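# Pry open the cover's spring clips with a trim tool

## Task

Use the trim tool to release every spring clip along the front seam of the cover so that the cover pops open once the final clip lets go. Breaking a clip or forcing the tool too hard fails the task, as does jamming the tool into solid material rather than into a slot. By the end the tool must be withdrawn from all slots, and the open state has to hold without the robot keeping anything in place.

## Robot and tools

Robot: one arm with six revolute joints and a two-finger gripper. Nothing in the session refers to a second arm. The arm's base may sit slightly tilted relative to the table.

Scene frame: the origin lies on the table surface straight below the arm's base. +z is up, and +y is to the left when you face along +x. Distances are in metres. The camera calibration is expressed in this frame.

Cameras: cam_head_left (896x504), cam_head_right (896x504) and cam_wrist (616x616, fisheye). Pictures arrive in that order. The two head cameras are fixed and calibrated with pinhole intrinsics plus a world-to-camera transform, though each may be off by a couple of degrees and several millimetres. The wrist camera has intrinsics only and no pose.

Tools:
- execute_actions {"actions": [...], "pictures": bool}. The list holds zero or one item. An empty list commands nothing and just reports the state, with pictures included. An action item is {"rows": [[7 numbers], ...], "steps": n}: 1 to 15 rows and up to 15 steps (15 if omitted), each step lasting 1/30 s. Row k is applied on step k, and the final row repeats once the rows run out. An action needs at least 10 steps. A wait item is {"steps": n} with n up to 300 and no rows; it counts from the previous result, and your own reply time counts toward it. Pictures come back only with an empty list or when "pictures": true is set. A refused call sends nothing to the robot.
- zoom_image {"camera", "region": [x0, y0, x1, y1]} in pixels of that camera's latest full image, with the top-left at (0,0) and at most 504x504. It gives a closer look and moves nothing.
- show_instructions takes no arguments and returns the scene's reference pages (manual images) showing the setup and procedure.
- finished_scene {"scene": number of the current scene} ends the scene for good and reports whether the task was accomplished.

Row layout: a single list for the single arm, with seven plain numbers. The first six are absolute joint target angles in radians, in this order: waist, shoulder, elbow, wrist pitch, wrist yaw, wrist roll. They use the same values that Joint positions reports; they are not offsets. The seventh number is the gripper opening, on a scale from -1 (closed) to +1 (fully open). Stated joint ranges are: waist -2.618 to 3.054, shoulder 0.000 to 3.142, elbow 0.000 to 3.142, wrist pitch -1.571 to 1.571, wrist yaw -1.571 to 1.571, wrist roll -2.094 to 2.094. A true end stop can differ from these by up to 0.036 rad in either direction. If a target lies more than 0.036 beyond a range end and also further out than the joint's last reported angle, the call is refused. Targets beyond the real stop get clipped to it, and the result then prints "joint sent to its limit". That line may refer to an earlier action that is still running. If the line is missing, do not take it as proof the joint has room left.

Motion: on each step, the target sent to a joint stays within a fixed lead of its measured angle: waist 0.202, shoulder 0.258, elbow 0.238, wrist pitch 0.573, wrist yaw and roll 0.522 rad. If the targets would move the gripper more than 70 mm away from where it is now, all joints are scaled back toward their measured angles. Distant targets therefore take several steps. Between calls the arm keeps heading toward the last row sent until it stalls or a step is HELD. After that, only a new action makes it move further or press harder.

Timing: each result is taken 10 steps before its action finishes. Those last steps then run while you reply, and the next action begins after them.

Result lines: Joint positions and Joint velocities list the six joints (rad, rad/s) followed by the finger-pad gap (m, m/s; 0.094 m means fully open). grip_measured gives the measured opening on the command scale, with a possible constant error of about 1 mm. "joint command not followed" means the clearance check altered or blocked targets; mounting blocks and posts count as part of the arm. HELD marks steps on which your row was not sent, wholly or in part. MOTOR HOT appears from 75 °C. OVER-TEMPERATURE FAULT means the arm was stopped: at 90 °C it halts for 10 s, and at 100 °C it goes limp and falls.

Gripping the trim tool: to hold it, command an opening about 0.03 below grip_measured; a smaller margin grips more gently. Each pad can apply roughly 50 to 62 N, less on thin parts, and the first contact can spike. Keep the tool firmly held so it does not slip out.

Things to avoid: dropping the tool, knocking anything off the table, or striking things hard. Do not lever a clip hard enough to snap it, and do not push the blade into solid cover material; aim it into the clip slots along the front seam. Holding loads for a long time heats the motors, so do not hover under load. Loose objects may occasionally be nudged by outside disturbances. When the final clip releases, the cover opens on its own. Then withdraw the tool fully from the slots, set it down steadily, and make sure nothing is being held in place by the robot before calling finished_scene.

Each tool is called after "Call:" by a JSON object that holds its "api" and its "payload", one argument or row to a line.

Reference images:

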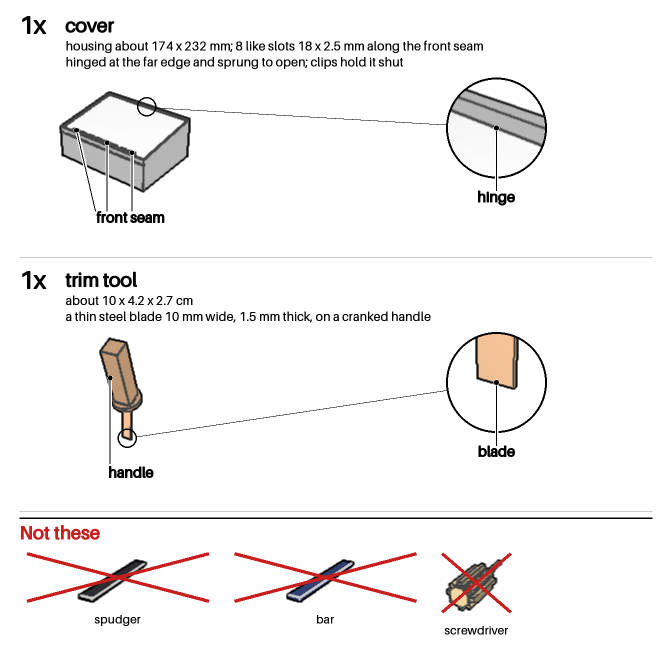

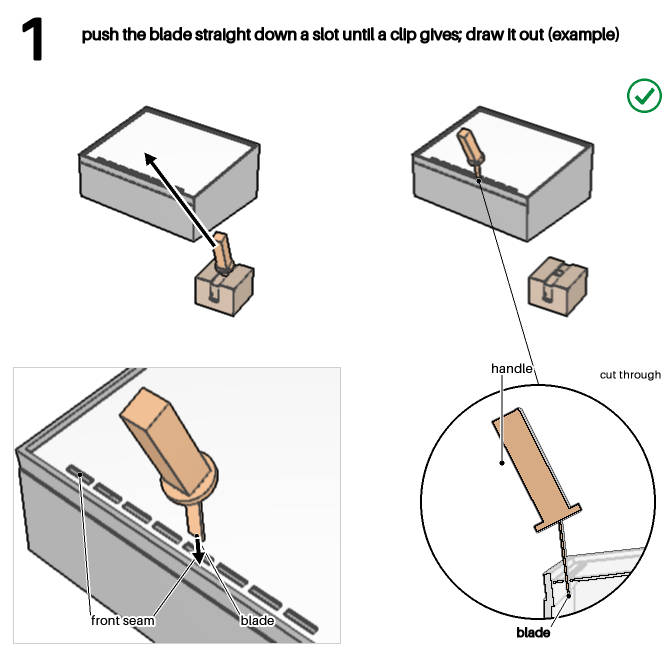

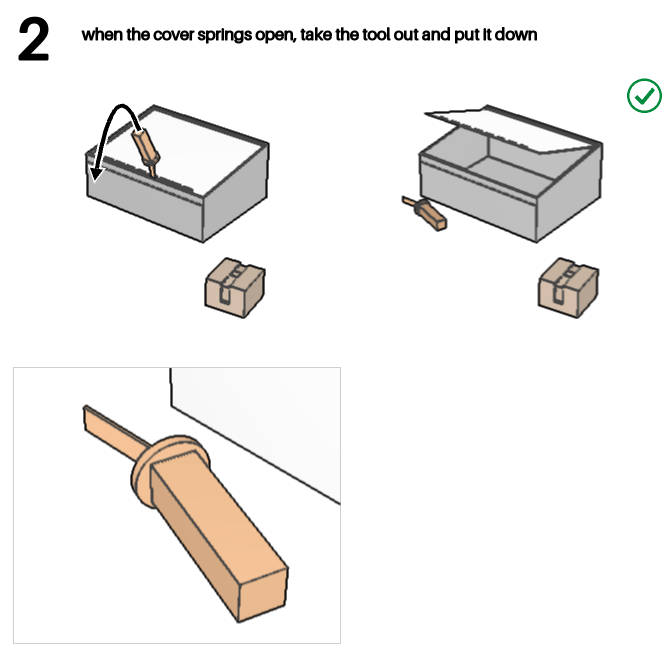

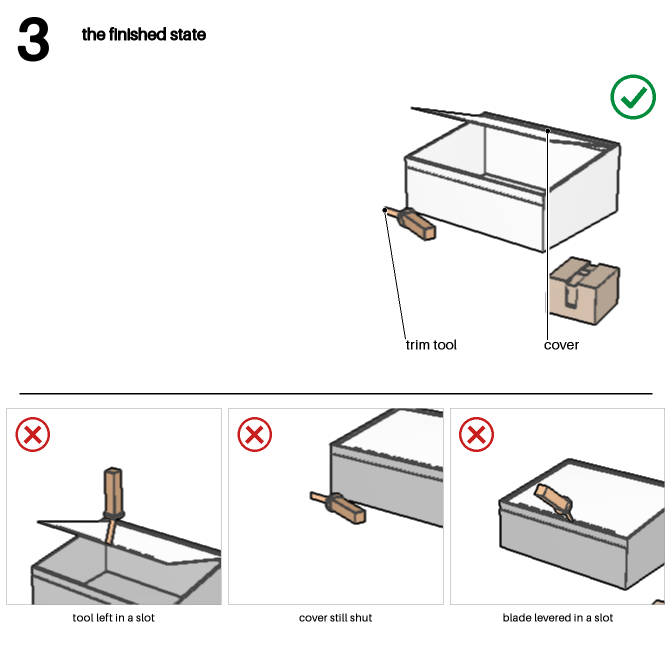

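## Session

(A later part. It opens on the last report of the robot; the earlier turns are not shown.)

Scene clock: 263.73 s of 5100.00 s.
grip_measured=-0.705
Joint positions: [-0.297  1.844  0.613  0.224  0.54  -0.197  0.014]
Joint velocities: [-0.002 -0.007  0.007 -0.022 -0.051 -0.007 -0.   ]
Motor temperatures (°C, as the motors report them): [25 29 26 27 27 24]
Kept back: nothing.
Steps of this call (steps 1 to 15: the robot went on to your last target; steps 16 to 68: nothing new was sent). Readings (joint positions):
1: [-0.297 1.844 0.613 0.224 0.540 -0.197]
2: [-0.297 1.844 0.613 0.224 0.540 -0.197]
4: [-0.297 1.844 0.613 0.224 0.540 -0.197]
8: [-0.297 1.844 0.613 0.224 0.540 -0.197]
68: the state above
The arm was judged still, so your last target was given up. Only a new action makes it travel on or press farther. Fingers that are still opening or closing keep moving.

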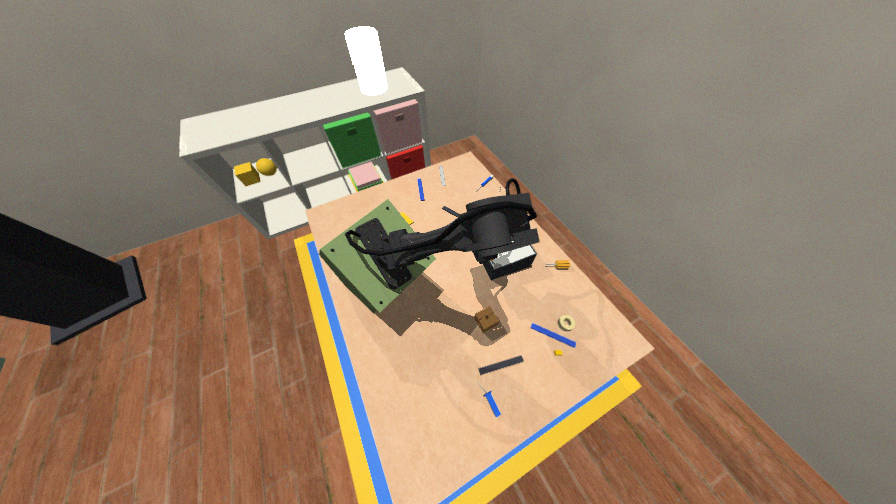

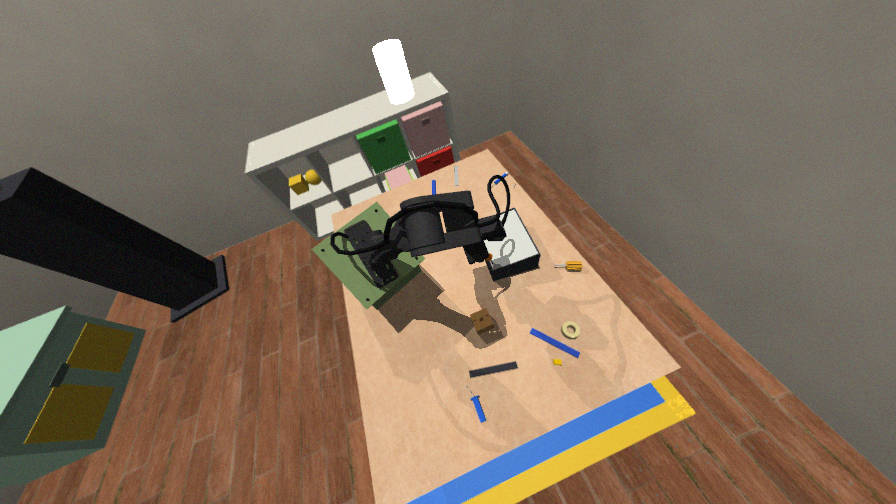

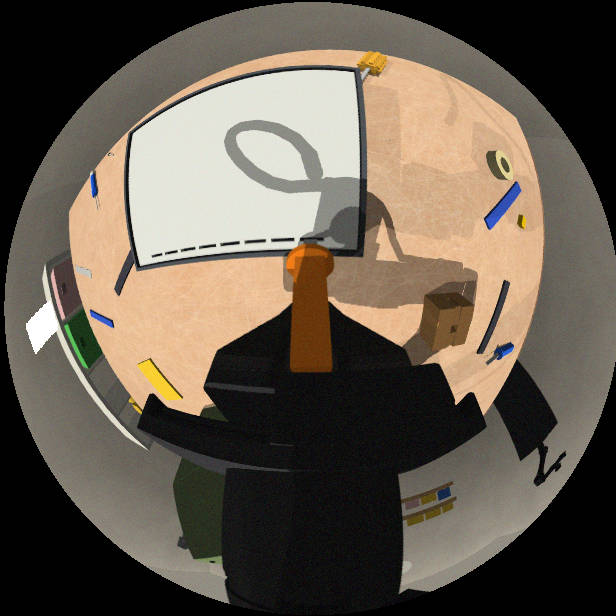

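Call:
{"api": "execute_actions", "payload": {
  "actions": [
    {"rows":[[-0.275,1.855,0.635,0.2095,0.553,-0.181,-0.75],[-0.269,1.860,0.637,0.2095,0.556,-0.175,-0.75],[-0.263,1.865,0.639,0.2095,0.559,-0.169,-0.75],[-0.257,1.870,0.641,0.2095,0.562,-0.163,-0.75],[-0.251,1.875,0.643,0.2095,0.565,-0.157,-0.75],[-0.245,1.880,0.645,0.2095,0.568,-0.151,-0.75],[-0.239,1.885,0.647,0.2095,0.571,-0.145,-0.75],[-0.233,1.890,0.648,0.2095,0.574,-0.139,-0.75],[-0.227,1.895,0.648,0.2095,0.577,-0.133,-0.75],[-0.221,1.900,0.648,0.2095,0.580,-0.127,-0.75],[-0.215,1.905,0.648,0.2095,0.583,-0.121,-0.75],[-0.209,1.910,0.648,0.2095,0.586,-0.116,-0.75],[-0.205,1.915,0.648,0.2095,0.589,-0.113,-0.75],[-0.205,1.919,0.648,0.2095,0.590,-0.112,-0.75]],"steps":15}
  ]
}}

Call:
{"api": "execute_actions", "payload": {
  "actions": [
    {"steps":24}
  ],
  "pictures": true
}}

Call:
{"api": "zoom_image", "payload": {
  "camera": "cam_wrist",
  "region": [270, 210, 350, 270]
}}

Scene clock: 264.60 s of 5100.00 s.
grip_measured=-0.705
Joint positions: [-0.282  1.848  0.613  0.224  0.549 -0.183  0.014]
Joint velocities: [ 0.188  0.081 -0.007 -0.095  0.095  0.066  0.   ]
Motor temperatures (°C, as the motors report them): [25 29 26 27 27 24]
Steps of this call (steps 1 to 21: nothing new was sent; steps 22 to 26: the first 5 steps of this action). Readings (joint positions):
22: [-0.297 1.844 0.613 0.224 0.541 -0.196]
23: [-0.295 1.844 0.613 0.224 0.542 -0.194]
25: [-0.287 1.846 0.613 0.224 0.547 -0.187]
26: the state above

Scene clock: 265.40 s of 5100.00 s.
grip_measured=-0.705
Joint positions: [-0.221  1.902  0.621  0.224  0.58  -0.122  0.014]
Joint velocities: [ 0.002 -0.017  0.017 -0.007 -0.037  0.037  0.001]
Motor temperatures (°C, as the motors report them): [25 29 26 27 27 24]
Kept back: nothing.
Steps of this call (steps 1 to 10: the last 10 steps of your previous action; steps 11 to 24: the robot went on to your last target). Readings (joint positions):
1: [-0.275 1.851 0.613 0.224 0.552 -0.179]
2: [-0.268 1.857 0.613 0.224 0.554 -0.174]
4: [-0.255 1.869 0.613 0.224 0.558 -0.164]
8: [-0.231 1.891 0.613 0.224 0.568 -0.142]
24: the state above

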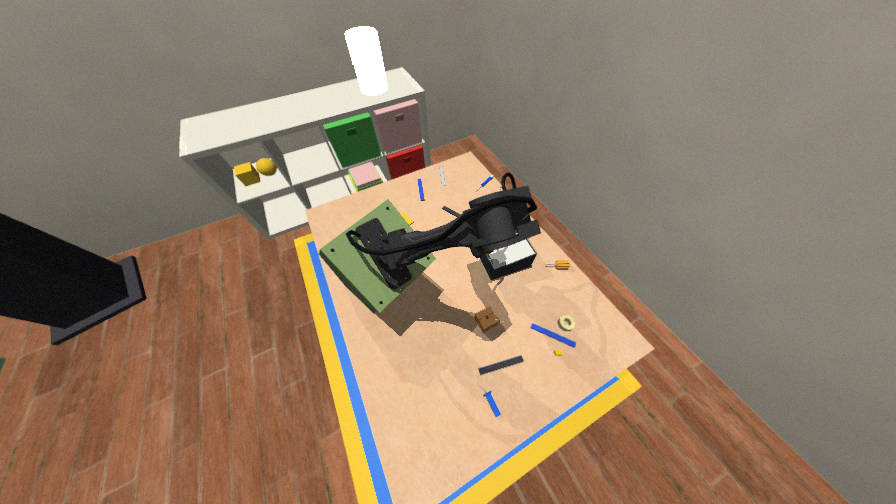

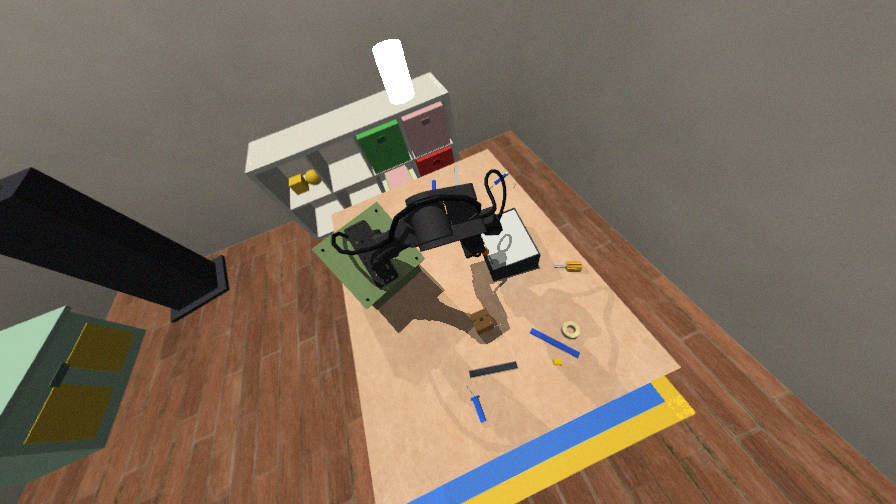

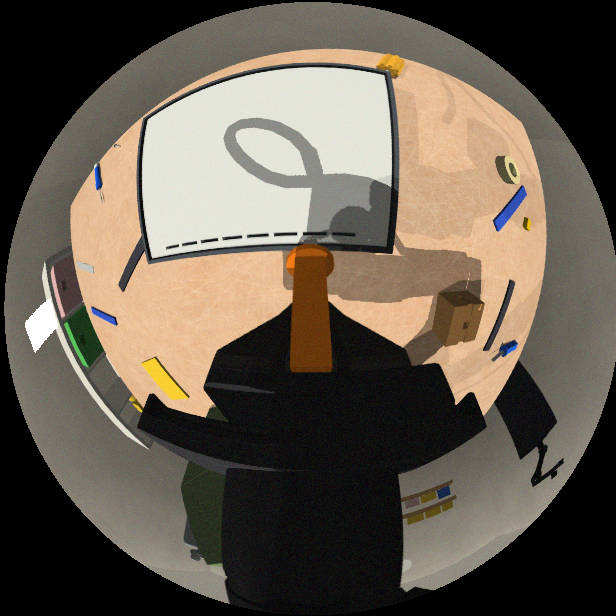

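Region (270, 210, 350, 270) of cam_wrist's 616x616 image, scaled by 6.300, with more detail than that image has; it fills the top 378 rows of this view, and the rest is white.

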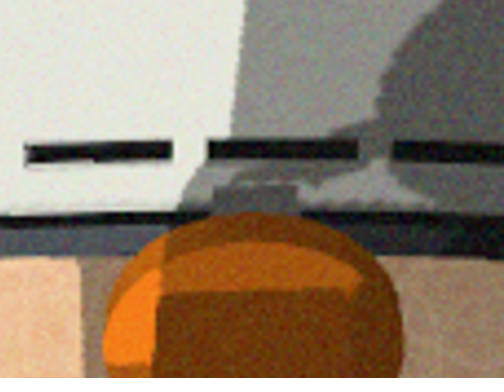

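Call:
{"api": "execute_actions", "payload": {
  "actions": [
    {"rows":[[-0.236,1.915,0.655,0.2095,0.588,-0.114,-0.75],[-0.240,1.915,0.660,0.2095,0.588,-0.114,-0.75],[-0.242,1.915,0.660,0.2095,0.588,-0.114,-0.75]],"steps":12}
  ]
}}

Call:
{"api": "execute_actions", "payload": {
  "actions": [
    {"steps":24}
  ],
  "pictures": true
}}

Call:
{"api": "zoom_image", "payload": {
  "camera": "cam_wrist",
  "region": [270, 210, 350, 270]
}}

Scene clock: 266.50 s of 5100.00 s.
grip_measured=-0.705
Joint positions: [-0.224  1.902  0.621  0.224  0.581 -0.121  0.014]
Joint velocities: [-0.095 -0.012 -0.022 -0.022  0.022  0.007 -0.   ]
Motor temperatures (°C, as the motors report them): [25 29 26 27 27 24]
Steps of this call (steps 1 to 15: the robot went on to your last target; steps 16 to 31: nothing new was sent; steps 32 to 33: the first 2 steps of this action). Readings (joint positions):
32: [-0.221 1.902 0.621 0.224 0.581 -0.121]
33: the state above

Scene clock: 267.30 s of 5100.00 s.
grip_measured=-0.705
Joint positions: [-0.227  1.902  0.621  0.223  0.58  -0.121  0.014]
Joint velocities: [-0.012 -0.002 -0.007 -0.007 -0.037 -0.066 -0.001]
Motor temperatures (°C, as the motors report them): [25 29 26 27 27 24]
Kept back: nothing.
Steps of this call (steps 1 to 10: the last 10 steps of your previous action; steps 11 to 15: the robot went on to your last target; steps 16 to 24: nothing new was sent). Readings (joint positions):
1: [-0.226 1.902 0.621 0.223 0.580 -0.121]
2: [-0.227 1.902 0.621 0.223 0.580 -0.121]
4: [-0.227 1.902 0.621 0.223 0.580 -0.121]
8: [-0.227 1.902 0.621 0.223 0.580 -0.121]
24: the state above
The arm was judged still, so your last target was given up. Only a new action makes it travel on or press farther. Fingers that are still opening or closing keep moving.

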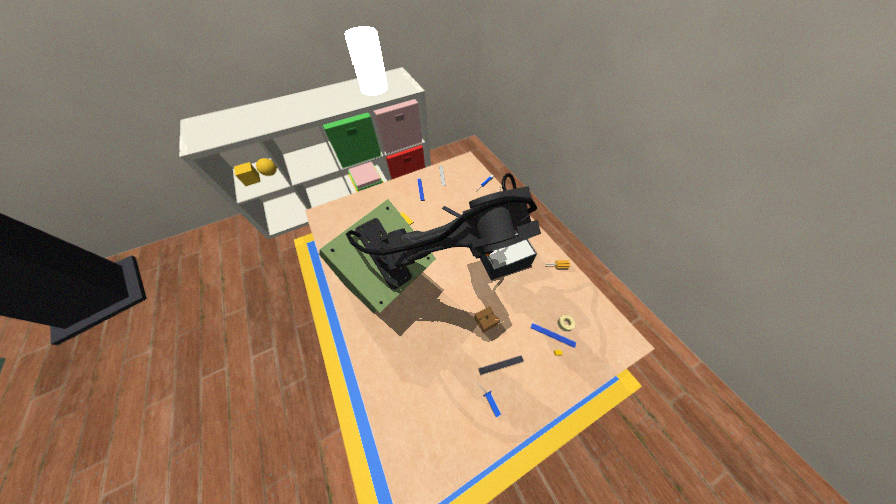

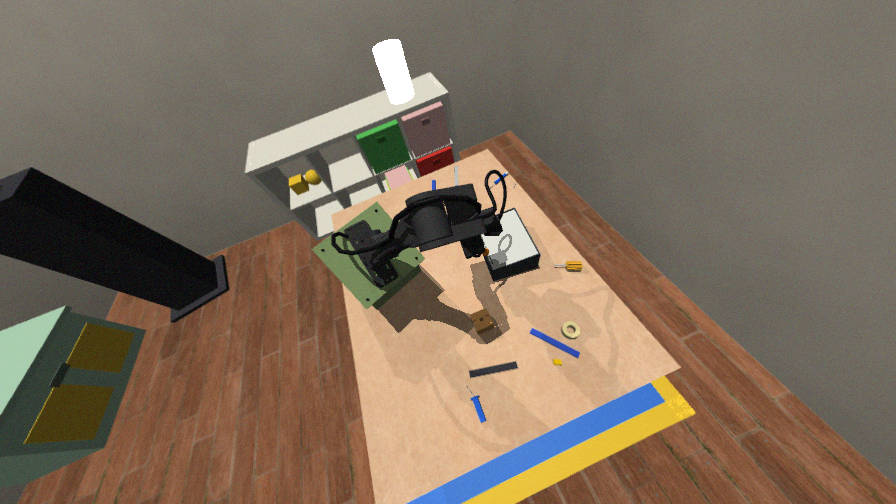

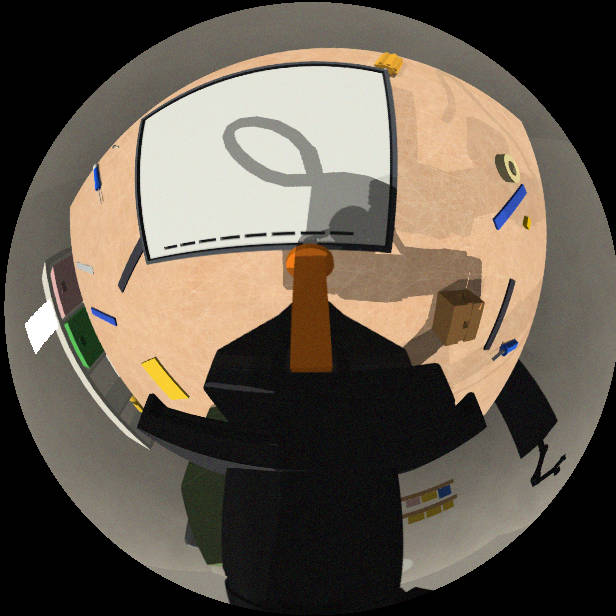

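Region (270, 210, 350, 270) of cam_wrist's 616x616 image, scaled by 6.300, with more detail than that image has; it fills the top 378 rows of this view, and the rest is white.

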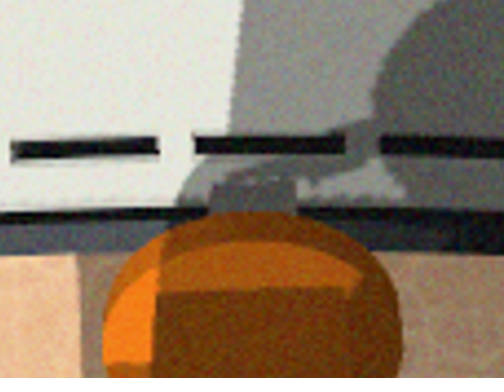

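Call:
{"api": "execute_actions", "payload": {
  "actions": [
    {"rows":[[-0.240,1.912,0.621,0.279,0.585,-0.128,-0.75],[-0.241,1.916,0.621,0.279,0.585,-0.131,-0.75],[-0.242,1.922,0.621,0.279,0.585,-0.134,-0.75],[-0.243,1.928,0.621,0.279,0.585,-0.137,-0.75],[-0.244,1.932,0.621,0.279,0.585,-0.140,-0.75],[-0.245,1.934,0.621,0.279,0.585,-0.142,-0.75],[-0.245,1.935,0.621,0.279,0.585,-0.142,-0.75]],"steps":15}
  ]
}}

Call:
{"api": "execute_actions", "payload": {
  "actions": [
    {"steps":24}
  ],
  "pictures": true
}}

Call:
{"api": "zoom_image", "payload": {
  "camera": "cam_wrist",
  "region": [285, 220, 335, 260]
}}

Scene clock: 269.13 s of 5100.00 s.
grip_measured=-0.705
Joint positions: [-0.229  1.904  0.621  0.247  0.58  -0.124  0.014]
Joint velocities: [-0.071  0.076  0.002  0.212 -0.051  0.051  0.   ]
Motor temperatures (°C, as the motors report them): [25 28 26 27 27 24]
Steps of this call (steps 1 to 50: nothing new was sent; steps 51 to 55: the first 5 steps of this action). Readings (joint positions):
51: [-0.227 1.902 0.621 0.226 0.580 -0.121]
52: [-0.227 1.902 0.621 0.230 0.580 -0.121]
54: [-0.228 1.902 0.621 0.241 0.580 -0.123]
55: the state above

Scene clock: 269.93 s of 5100.00 s.
grip_measured=-0.705
Joint positions: [-0.238  1.917  0.621  0.269  0.58  -0.132  0.014]
Joint velocities: [-0.002 -0.002 -0.022  0.051 -0.051  0.037  0.001]
Motor temperatures (°C, as the motors report them): [25 28 26 27 27 24]
Kept back: nothing.
Steps of this call (steps 1 to 10: the last 10 steps of your previous action; steps 11 to 24: the robot went on to your last target). Readings (joint positions):
1: [-0.232 1.908 0.621 0.253 0.580 -0.126]
2: [-0.235 1.911 0.621 0.258 0.580 -0.128]
4: [-0.237 1.915 0.621 0.265 0.580 -0.129]
8: [-0.238 1.917 0.621 0.268 0.580 -0.131]
24: the state above

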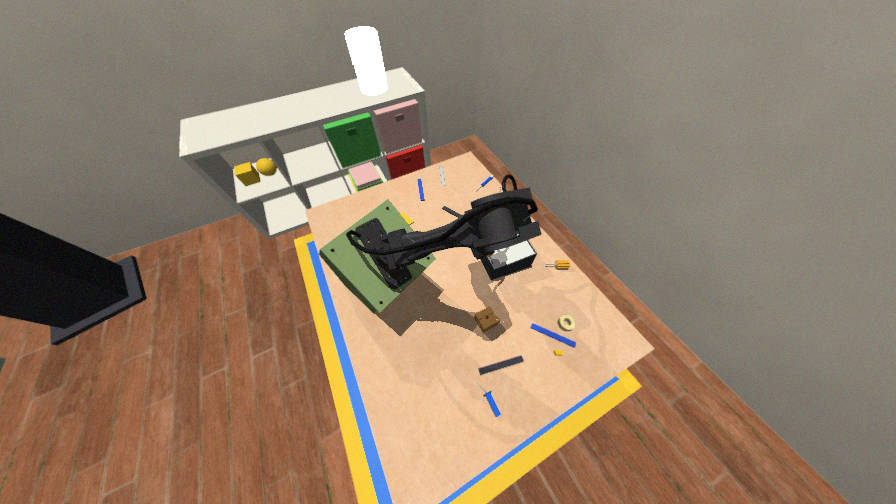

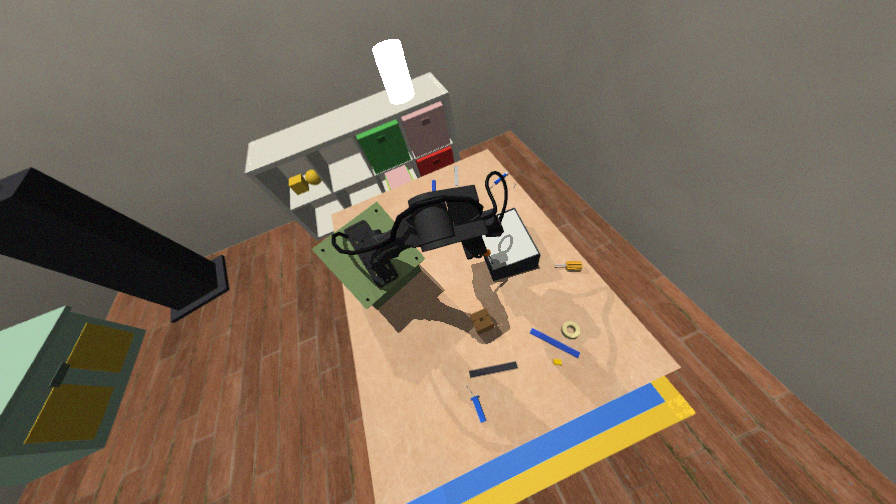

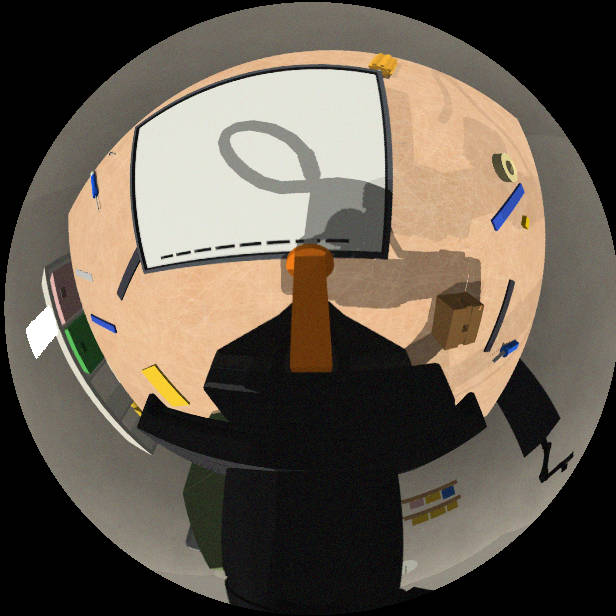

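Region (285, 220, 335, 260) of cam_wrist's 616x616 image, scaled by 10.080, with more detail than that image has; it fills the top 403 rows of this view, and the rest is white.

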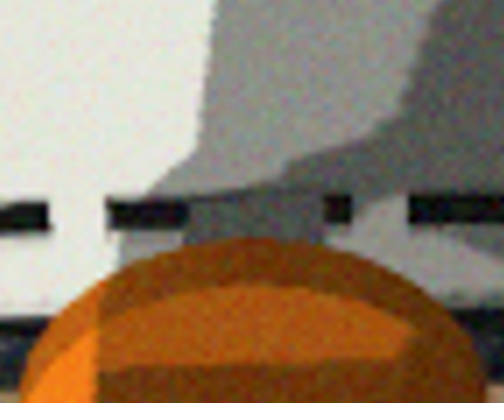

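Call:
{"api": "execute_actions", "payload": {
  "actions": [
    {"rows":[[-0.238,1.951,0.621,0.257,0.585,-0.146,-0.75],[-0.238,1.951,0.621,0.257,0.585,-0.147,-0.75],[-0.238,1.938,0.621,0.257,0.585,-0.147,-0.75]],"steps":12}
  ]
}}

Call:
{"api": "execute_actions", "payload": {
  "actions": [
    {"steps":20}
  ],
  "pictures": true
}}

Call:
{"api": "zoom_image", "payload": {
  "camera": "cam_wrist",
  "region": [285, 220, 335, 260]
}}

Scene clock: 271.53 s of 5100.00 s.
grip_measured=-0.705
Joint positions: [-0.238  1.922  0.621  0.27   0.58  -0.134  0.014]
Joint velocities: [-0.012  0.095 -0.017  0.037  0.007  0.051  0.001]
Motor temperatures (°C, as the motors report them): [25 28 26 27 27 24]
Steps of this call (steps 1 to 15: the robot went on to your last target; steps 16 to 46: nothing new was sent; steps 47 to 48: the first 2 steps of this action). Readings (joint positions):
47: [-0.238 1.918 0.621 0.269 0.580 -0.133]
48: the state above

Scene clock: 272.20 s of 5100.00 s.
grip_measured=-0.705
Joint positions: [-0.238  1.923  0.621  0.273  0.58  -0.137  0.014]
Joint velocities: [ 0.007  0.007 -0.007 -0.022  0.007  0.007  0.   ]
Motor temperatures (°C, as the motors report them): [25 28 26 27 27 24]
Kept back: nothing.
Steps of this call (steps 1 to 10: the last 10 steps of your previous action; steps 11 to 15: the robot went on to your last target; steps 16 to 20: nothing new was sent). Readings (joint positions):
1: [-0.238 1.923 0.621 0.271 0.580 -0.134]
2: [-0.238 1.923 0.621 0.272 0.580 -0.135]
4: [-0.238 1.923 0.621 0.273 0.580 -0.136]
8: [-0.238 1.923 0.621 0.273 0.580 -0.136]
20: the state above
The arm was judged still, so your last target was given up. Only a new action makes it travel on or press farther. Fingers that are still opening or closing keep moving.

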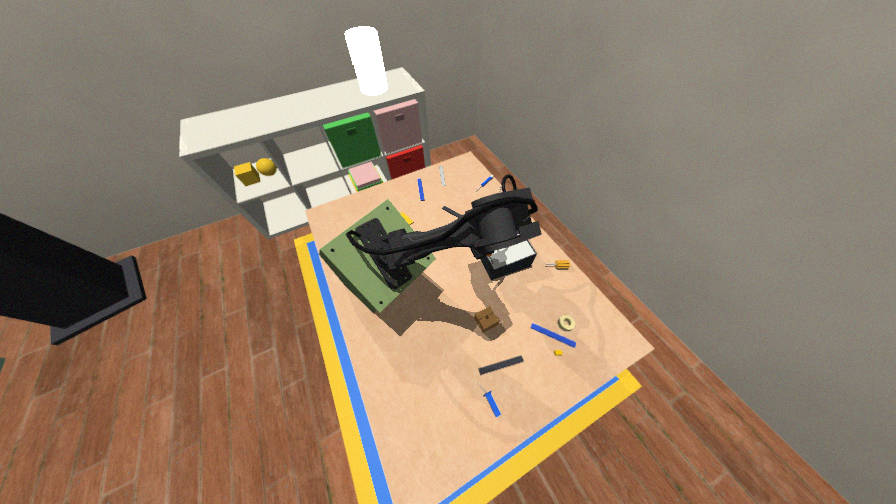

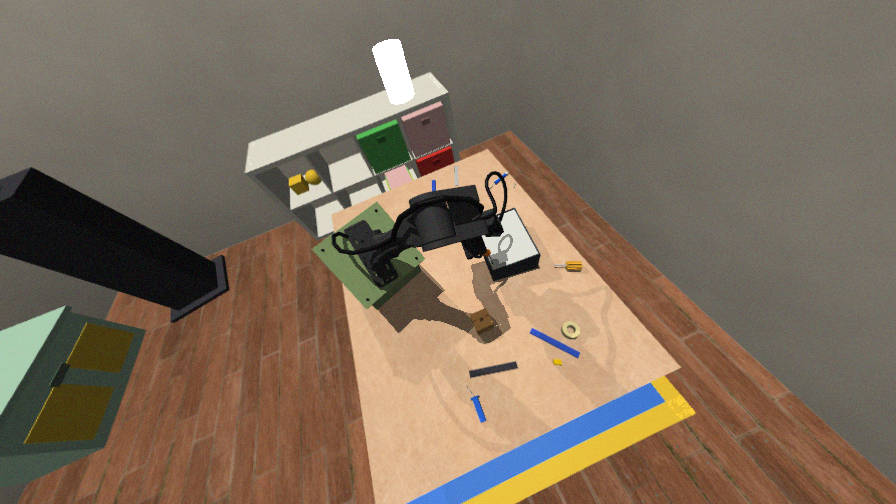

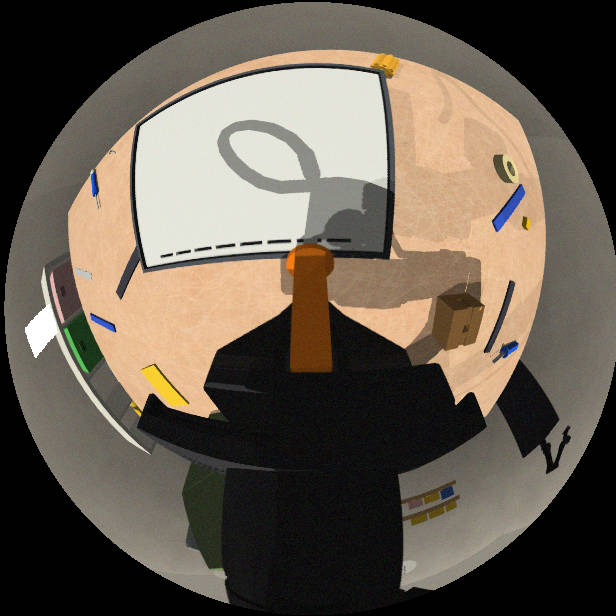

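Region (285, 220, 335, 260) of cam_wrist's 616x616 image, scaled by 10.080, with more detail than that image has; it fills the top 403 rows of this view, and the rest is white.

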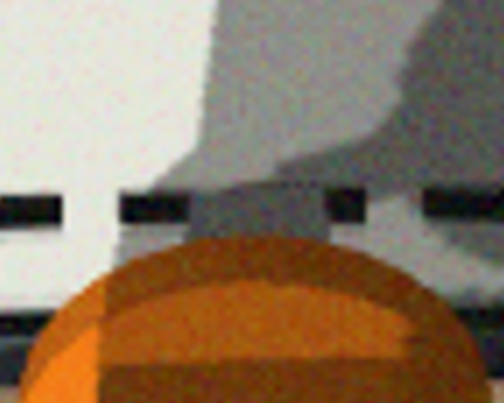

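Call:
{"api": "execute_actions", "payload": {
  "actions": [
    {"rows":[[-0.238,1.957,0.621,0.261,0.585,-0.147,-0.75],[-0.238,1.957,0.621,0.261,0.585,-0.147,-0.75],[-0.238,1.944,0.621,0.261,0.585,-0.147,-0.75]],"steps":12}
  ]
}}

Call:
{"api": "execute_actions", "payload": {
  "actions": [
    {"steps":20}
  ],
  "pictures": true
}}

Call:
{"api": "zoom_image", "payload": {
  "camera": "cam_wrist",
  "region": [285, 220, 335, 260]
}}

Scene clock: 274.47 s of 5100.00 s.
grip_measured=-0.705
Joint positions: [-0.238  1.927  0.621  0.276  0.58  -0.137  0.014]
Joint velocities: [-0.012  0.066  0.002  0.095 -0.066  0.007  0.001]
Motor temperatures (°C, as the motors report them): [25 28 26 27 27 24]
Steps of this call (steps 1 to 66: nothing new was sent; steps 67 to 68: the first 2 steps of this action). Readings (joint positions):
67: [-0.238 1.925 0.621 0.273 0.580 -0.137]
68: the state above

Scene clock: 275.13 s of 5100.00 s.
grip_measured=-0.705
Joint positions: [-0.238  1.928  0.621  0.278  0.58  -0.137  0.014]
Joint velocities: [-0.007 -0.007 -0.007  0.022  0.11   0.037  0.   ]
Motor temperatures (°C, as the motors report them): [25 28 26 27 27 24]
Kept back: nothing.
Steps of this call (steps 1 to 10: the last 10 steps of your previous action; steps 11 to 15: the robot went on to your last target; steps 16 to 20: nothing new was sent). Readings (joint positions):
1: [-0.238 1.928 0.621 0.277 0.580 -0.137]
2: [-0.238 1.928 0.621 0.278 0.580 -0.137]
4: [-0.238 1.928 0.621 0.278 0.580 -0.137]
8: [-0.238 1.928 0.621 0.278 0.580 -0.137]
20: the state above
The arm was judged still, so your last target was given up. Only a new action makes it travel on or press farther. Fingers that are still opening or closing keep moving.

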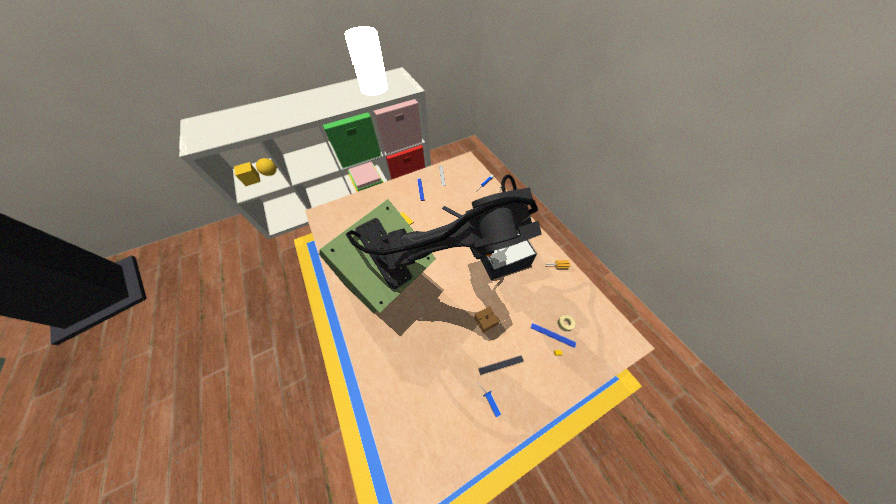

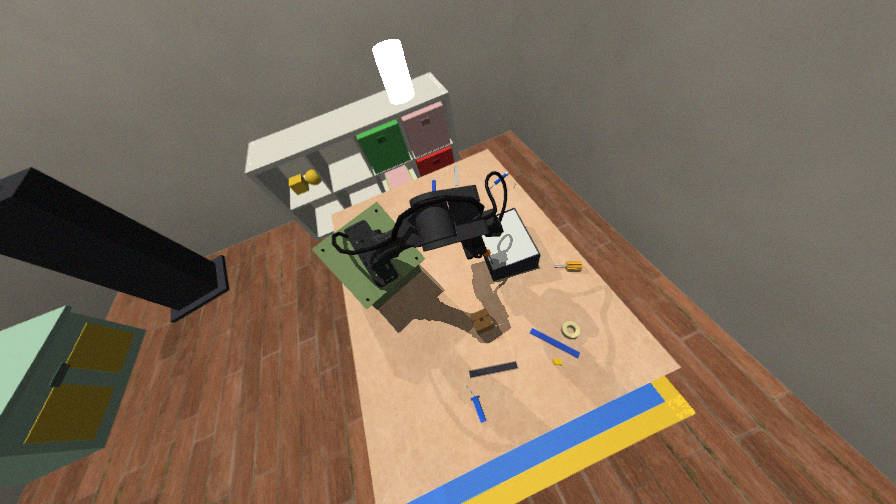

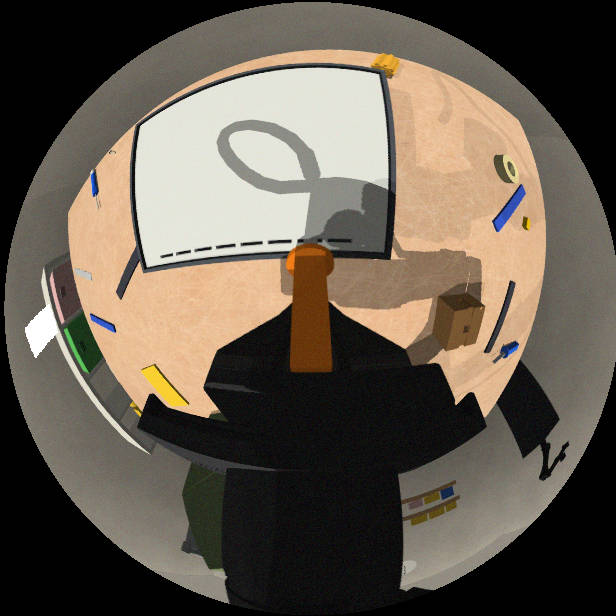

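Region (285, 220, 335, 260) of cam_wrist's 616x616 image, scaled by 10.080, with more detail than that image has; it fills the top 403 rows of this view, and the rest is white.

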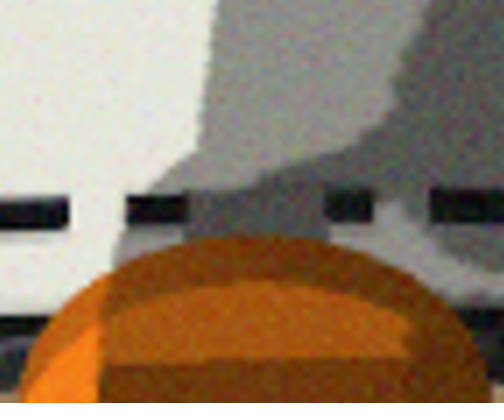

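Call:
{"api": "execute_actions", "payload": {
  "actions": [
    {"rows":[[-0.238,1.962,0.621,0.264,0.585,-0.147,-0.75],[-0.238,1.962,0.621,0.264,0.585,-0.147,-0.75],[-0.238,1.949,0.621,0.264,0.585,-0.147,-0.75]],"steps":12}
  ]
}}

Call:
{"api": "execute_actions", "payload": {
  "actions": [
    {"steps":20}
  ],
  "pictures": true
}}

Call:
{"api": "zoom_image", "payload": {
  "camera": "cam_wrist",
  "region": [285, 220, 335, 260]
}}

Scene clock: 276.07 s of 5100.00 s.
grip_measured=-0.705
Joint positions: [-0.238  1.932  0.621  0.281  0.58  -0.137  0.014]
Joint velocities: [ 0.012  0.066  0.012 -0.007  0.051 -0.007  0.   ]
Motor temperatures (°C, as the motors report them): [25 28 26 27 27 24]
Steps of this call (steps 1 to 26: nothing new was sent; steps 27 to 28: the first 2 steps of this action). Readings (joint positions):
27: [-0.238 1.929 0.621 0.279 0.580 -0.137]
28: the state above

Scene clock: 276.73 s of 5100.00 s.
grip_measured=-0.705
Joint positions: [-0.238  1.933  0.621  0.284  0.58  -0.137  0.014]
Joint velocities: [-0.027 -0.007 -0.017  0.051  0.007  0.007  0.001]
Motor temperatures (°C, as the motors report them): [25 28 26 27 27 24]
Kept back: nothing.
Steps of this call (steps 1 to 10: the last 10 steps of your previous action; steps 11 to 15: the robot went on to your last target; steps 16 to 20: nothing new was sent). Readings (joint positions):
1: [-0.238 1.933 0.621 0.283 0.580 -0.137]
2: [-0.238 1.933 0.621 0.283 0.580 -0.137]
4: [-0.238 1.933 0.621 0.284 0.580 -0.137]
8: [-0.238 1.933 0.621 0.284 0.580 -0.137]
20: the state above
The arm was judged still, so your last target was given up. Only a new action makes it travel on or press farther. Fingers that are still opening or closing keep moving.

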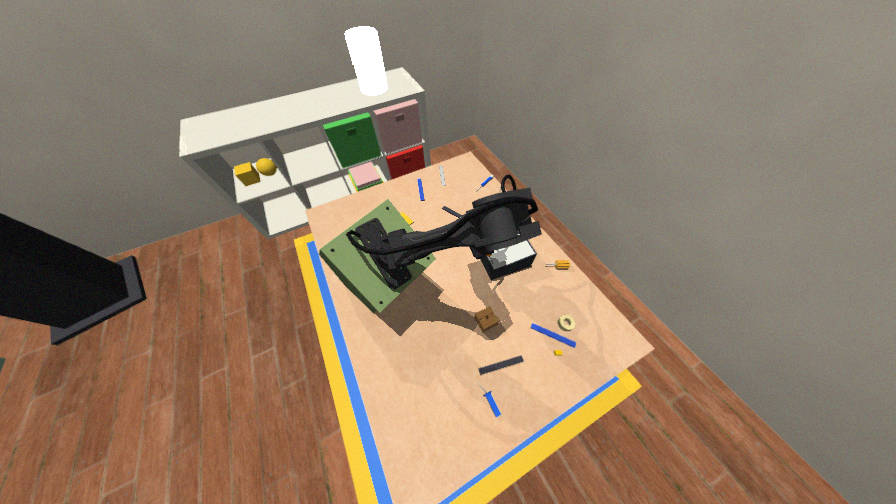

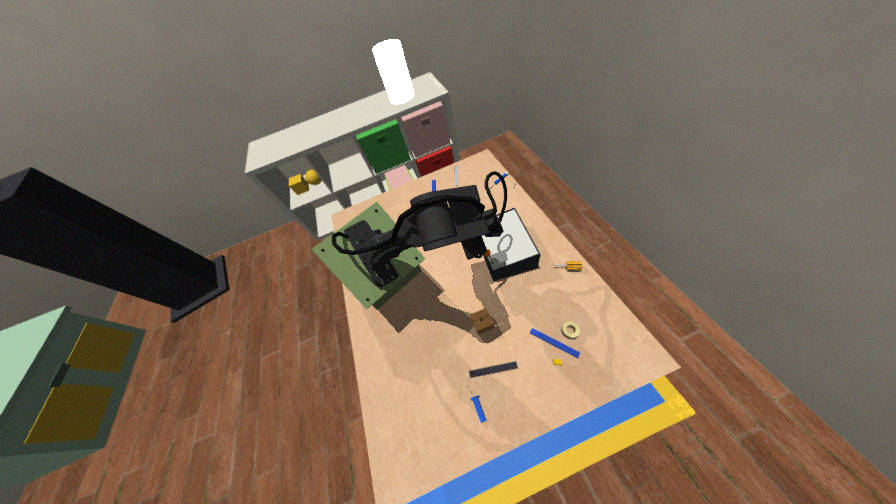

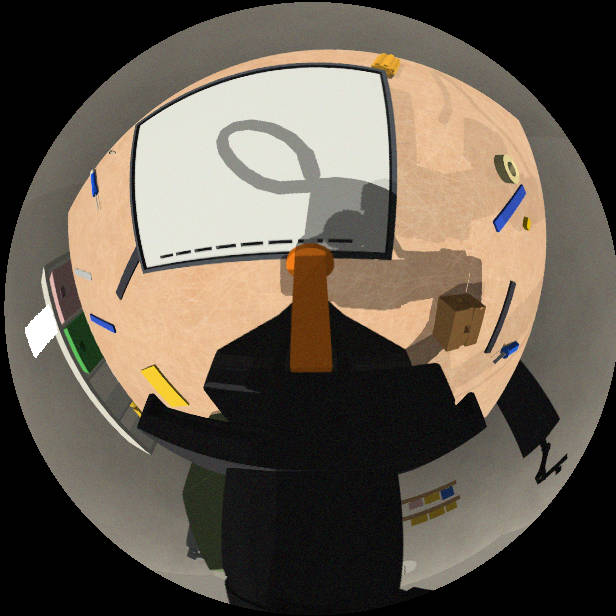

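Region (285, 220, 335, 260) of cam_wrist's 616x616 image, scaled by 10.080, with more detail than that image has; it fills the top 403 rows of this view, and the rest is white.

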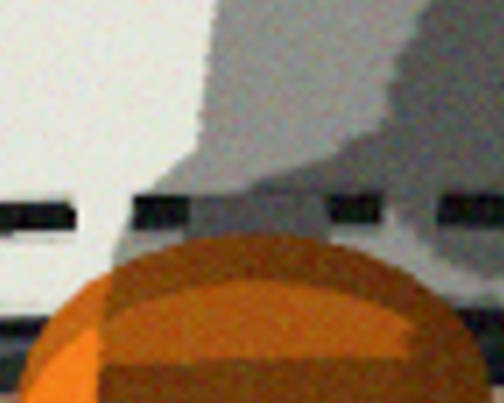

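Call:
{"api": "execute_actions", "payload": {
  "actions": [
    {"rows":[[-0.254,1.955,0.621,0.285,0.585,-0.147,-0.75],[-0.255,1.962,0.621,0.287,0.585,-0.147,-0.75],[-0.256,1.968,0.621,0.289,0.585,-0.147,-0.75],[-0.257,1.970,0.621,0.291,0.585,-0.147,-0.75],[-0.258,1.971,0.621,0.293,0.585,-0.147,-0.75],[-0.258,1.972,0.621,0.295,0.585,-0.147,-0.75],[-0.258,1.972,0.621,0.297,0.585,-0.147,-0.75],[-0.258,1.968,0.621,0.298,0.585,-0.147,-0.75],[-0.258,1.965,0.621,0.298,0.585,-0.147,-0.75]],"steps":12}
  ]
}}

Call:
{"api": "execute_actions", "payload": {
  "actions": [
    {"steps":20}
  ],
  "pictures": true
}}

Call:
{"api": "zoom_image", "payload": {
  "camera": "cam_wrist",
  "region": [285, 220, 335, 260]
}}

Scene clock: 277.70 s of 5100.00 s.
grip_measured=-0.705
Joint positions: [-0.24   1.934  0.621  0.287  0.58  -0.137  0.014]
Joint velocities: [-0.046  0.046 -0.002  0.095 -0.022  0.051 -0.   ]
Motor temperatures (°C, as the motors report them): [25 28 26 27 27 24]
Steps of this call (steps 1 to 27: nothing new was sent; steps 28 to 29: the first 2 steps of this action). Readings (joint positions):
28: [-0.239 1.933 0.621 0.286 0.580 -0.137]
29: the state above

Scene clock: 278.37 s of 5100.00 s.
grip_measured=-0.705
Joint positions: [-0.247  1.947  0.621  0.31   0.58  -0.138  0.014]
Joint velocities: [ 0.002 -0.017 -0.007 -0.037  0.007  0.007  0.   ]
Motor temperatures (°C, as the motors report them): [25 28 26 27 27 24]
Kept back: nothing.
Steps of this call (steps 1 to 10: the last 10 steps of your previous action; steps 11 to 20: the robot went on to your last target). Readings (joint positions):
1: [-0.242 1.936 0.621 0.291 0.580 -0.137]
2: [-0.244 1.940 0.621 0.295 0.580 -0.137]
4: [-0.247 1.946 0.621 0.305 0.580 -0.137]
8: [-0.247 1.947 0.621 0.310 0.580 -0.138]
20: the state above

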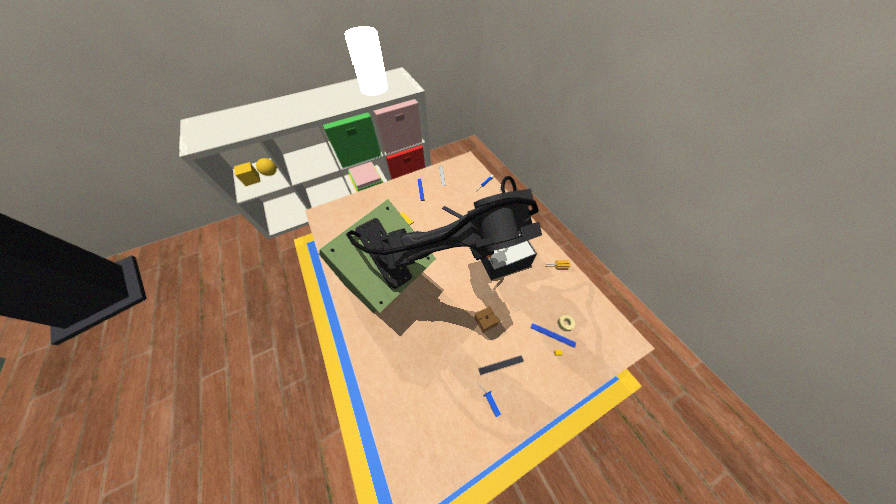

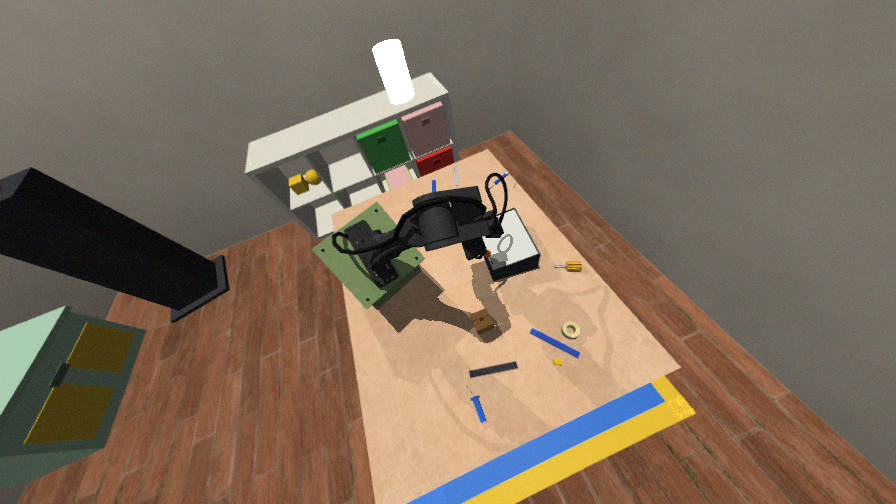

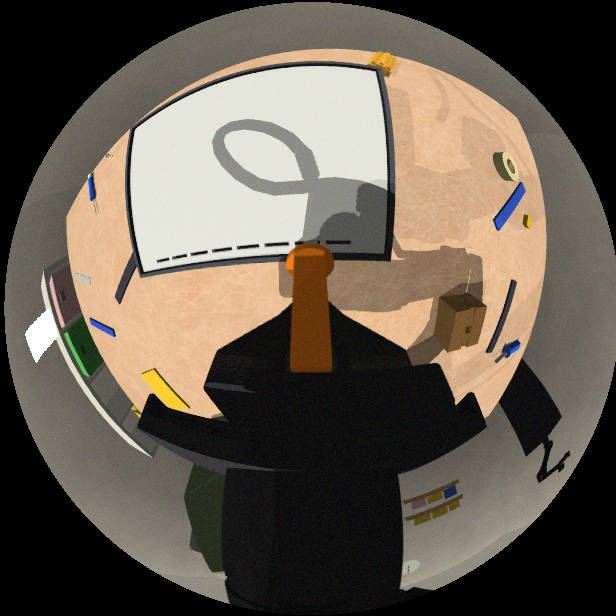

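Region (285, 220, 335, 260) of cam_wrist's 616x616 image, scaled by 10.080, with more detail than that image has; it fills the top 403 rows of this view, and the rest is white.

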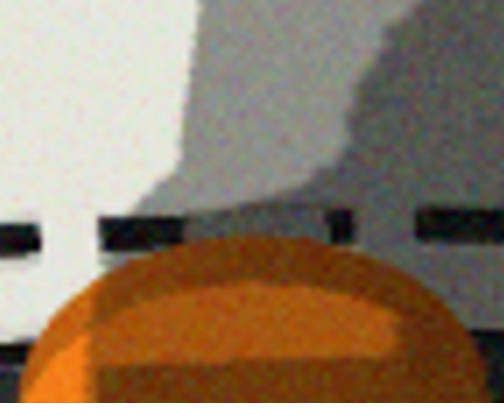

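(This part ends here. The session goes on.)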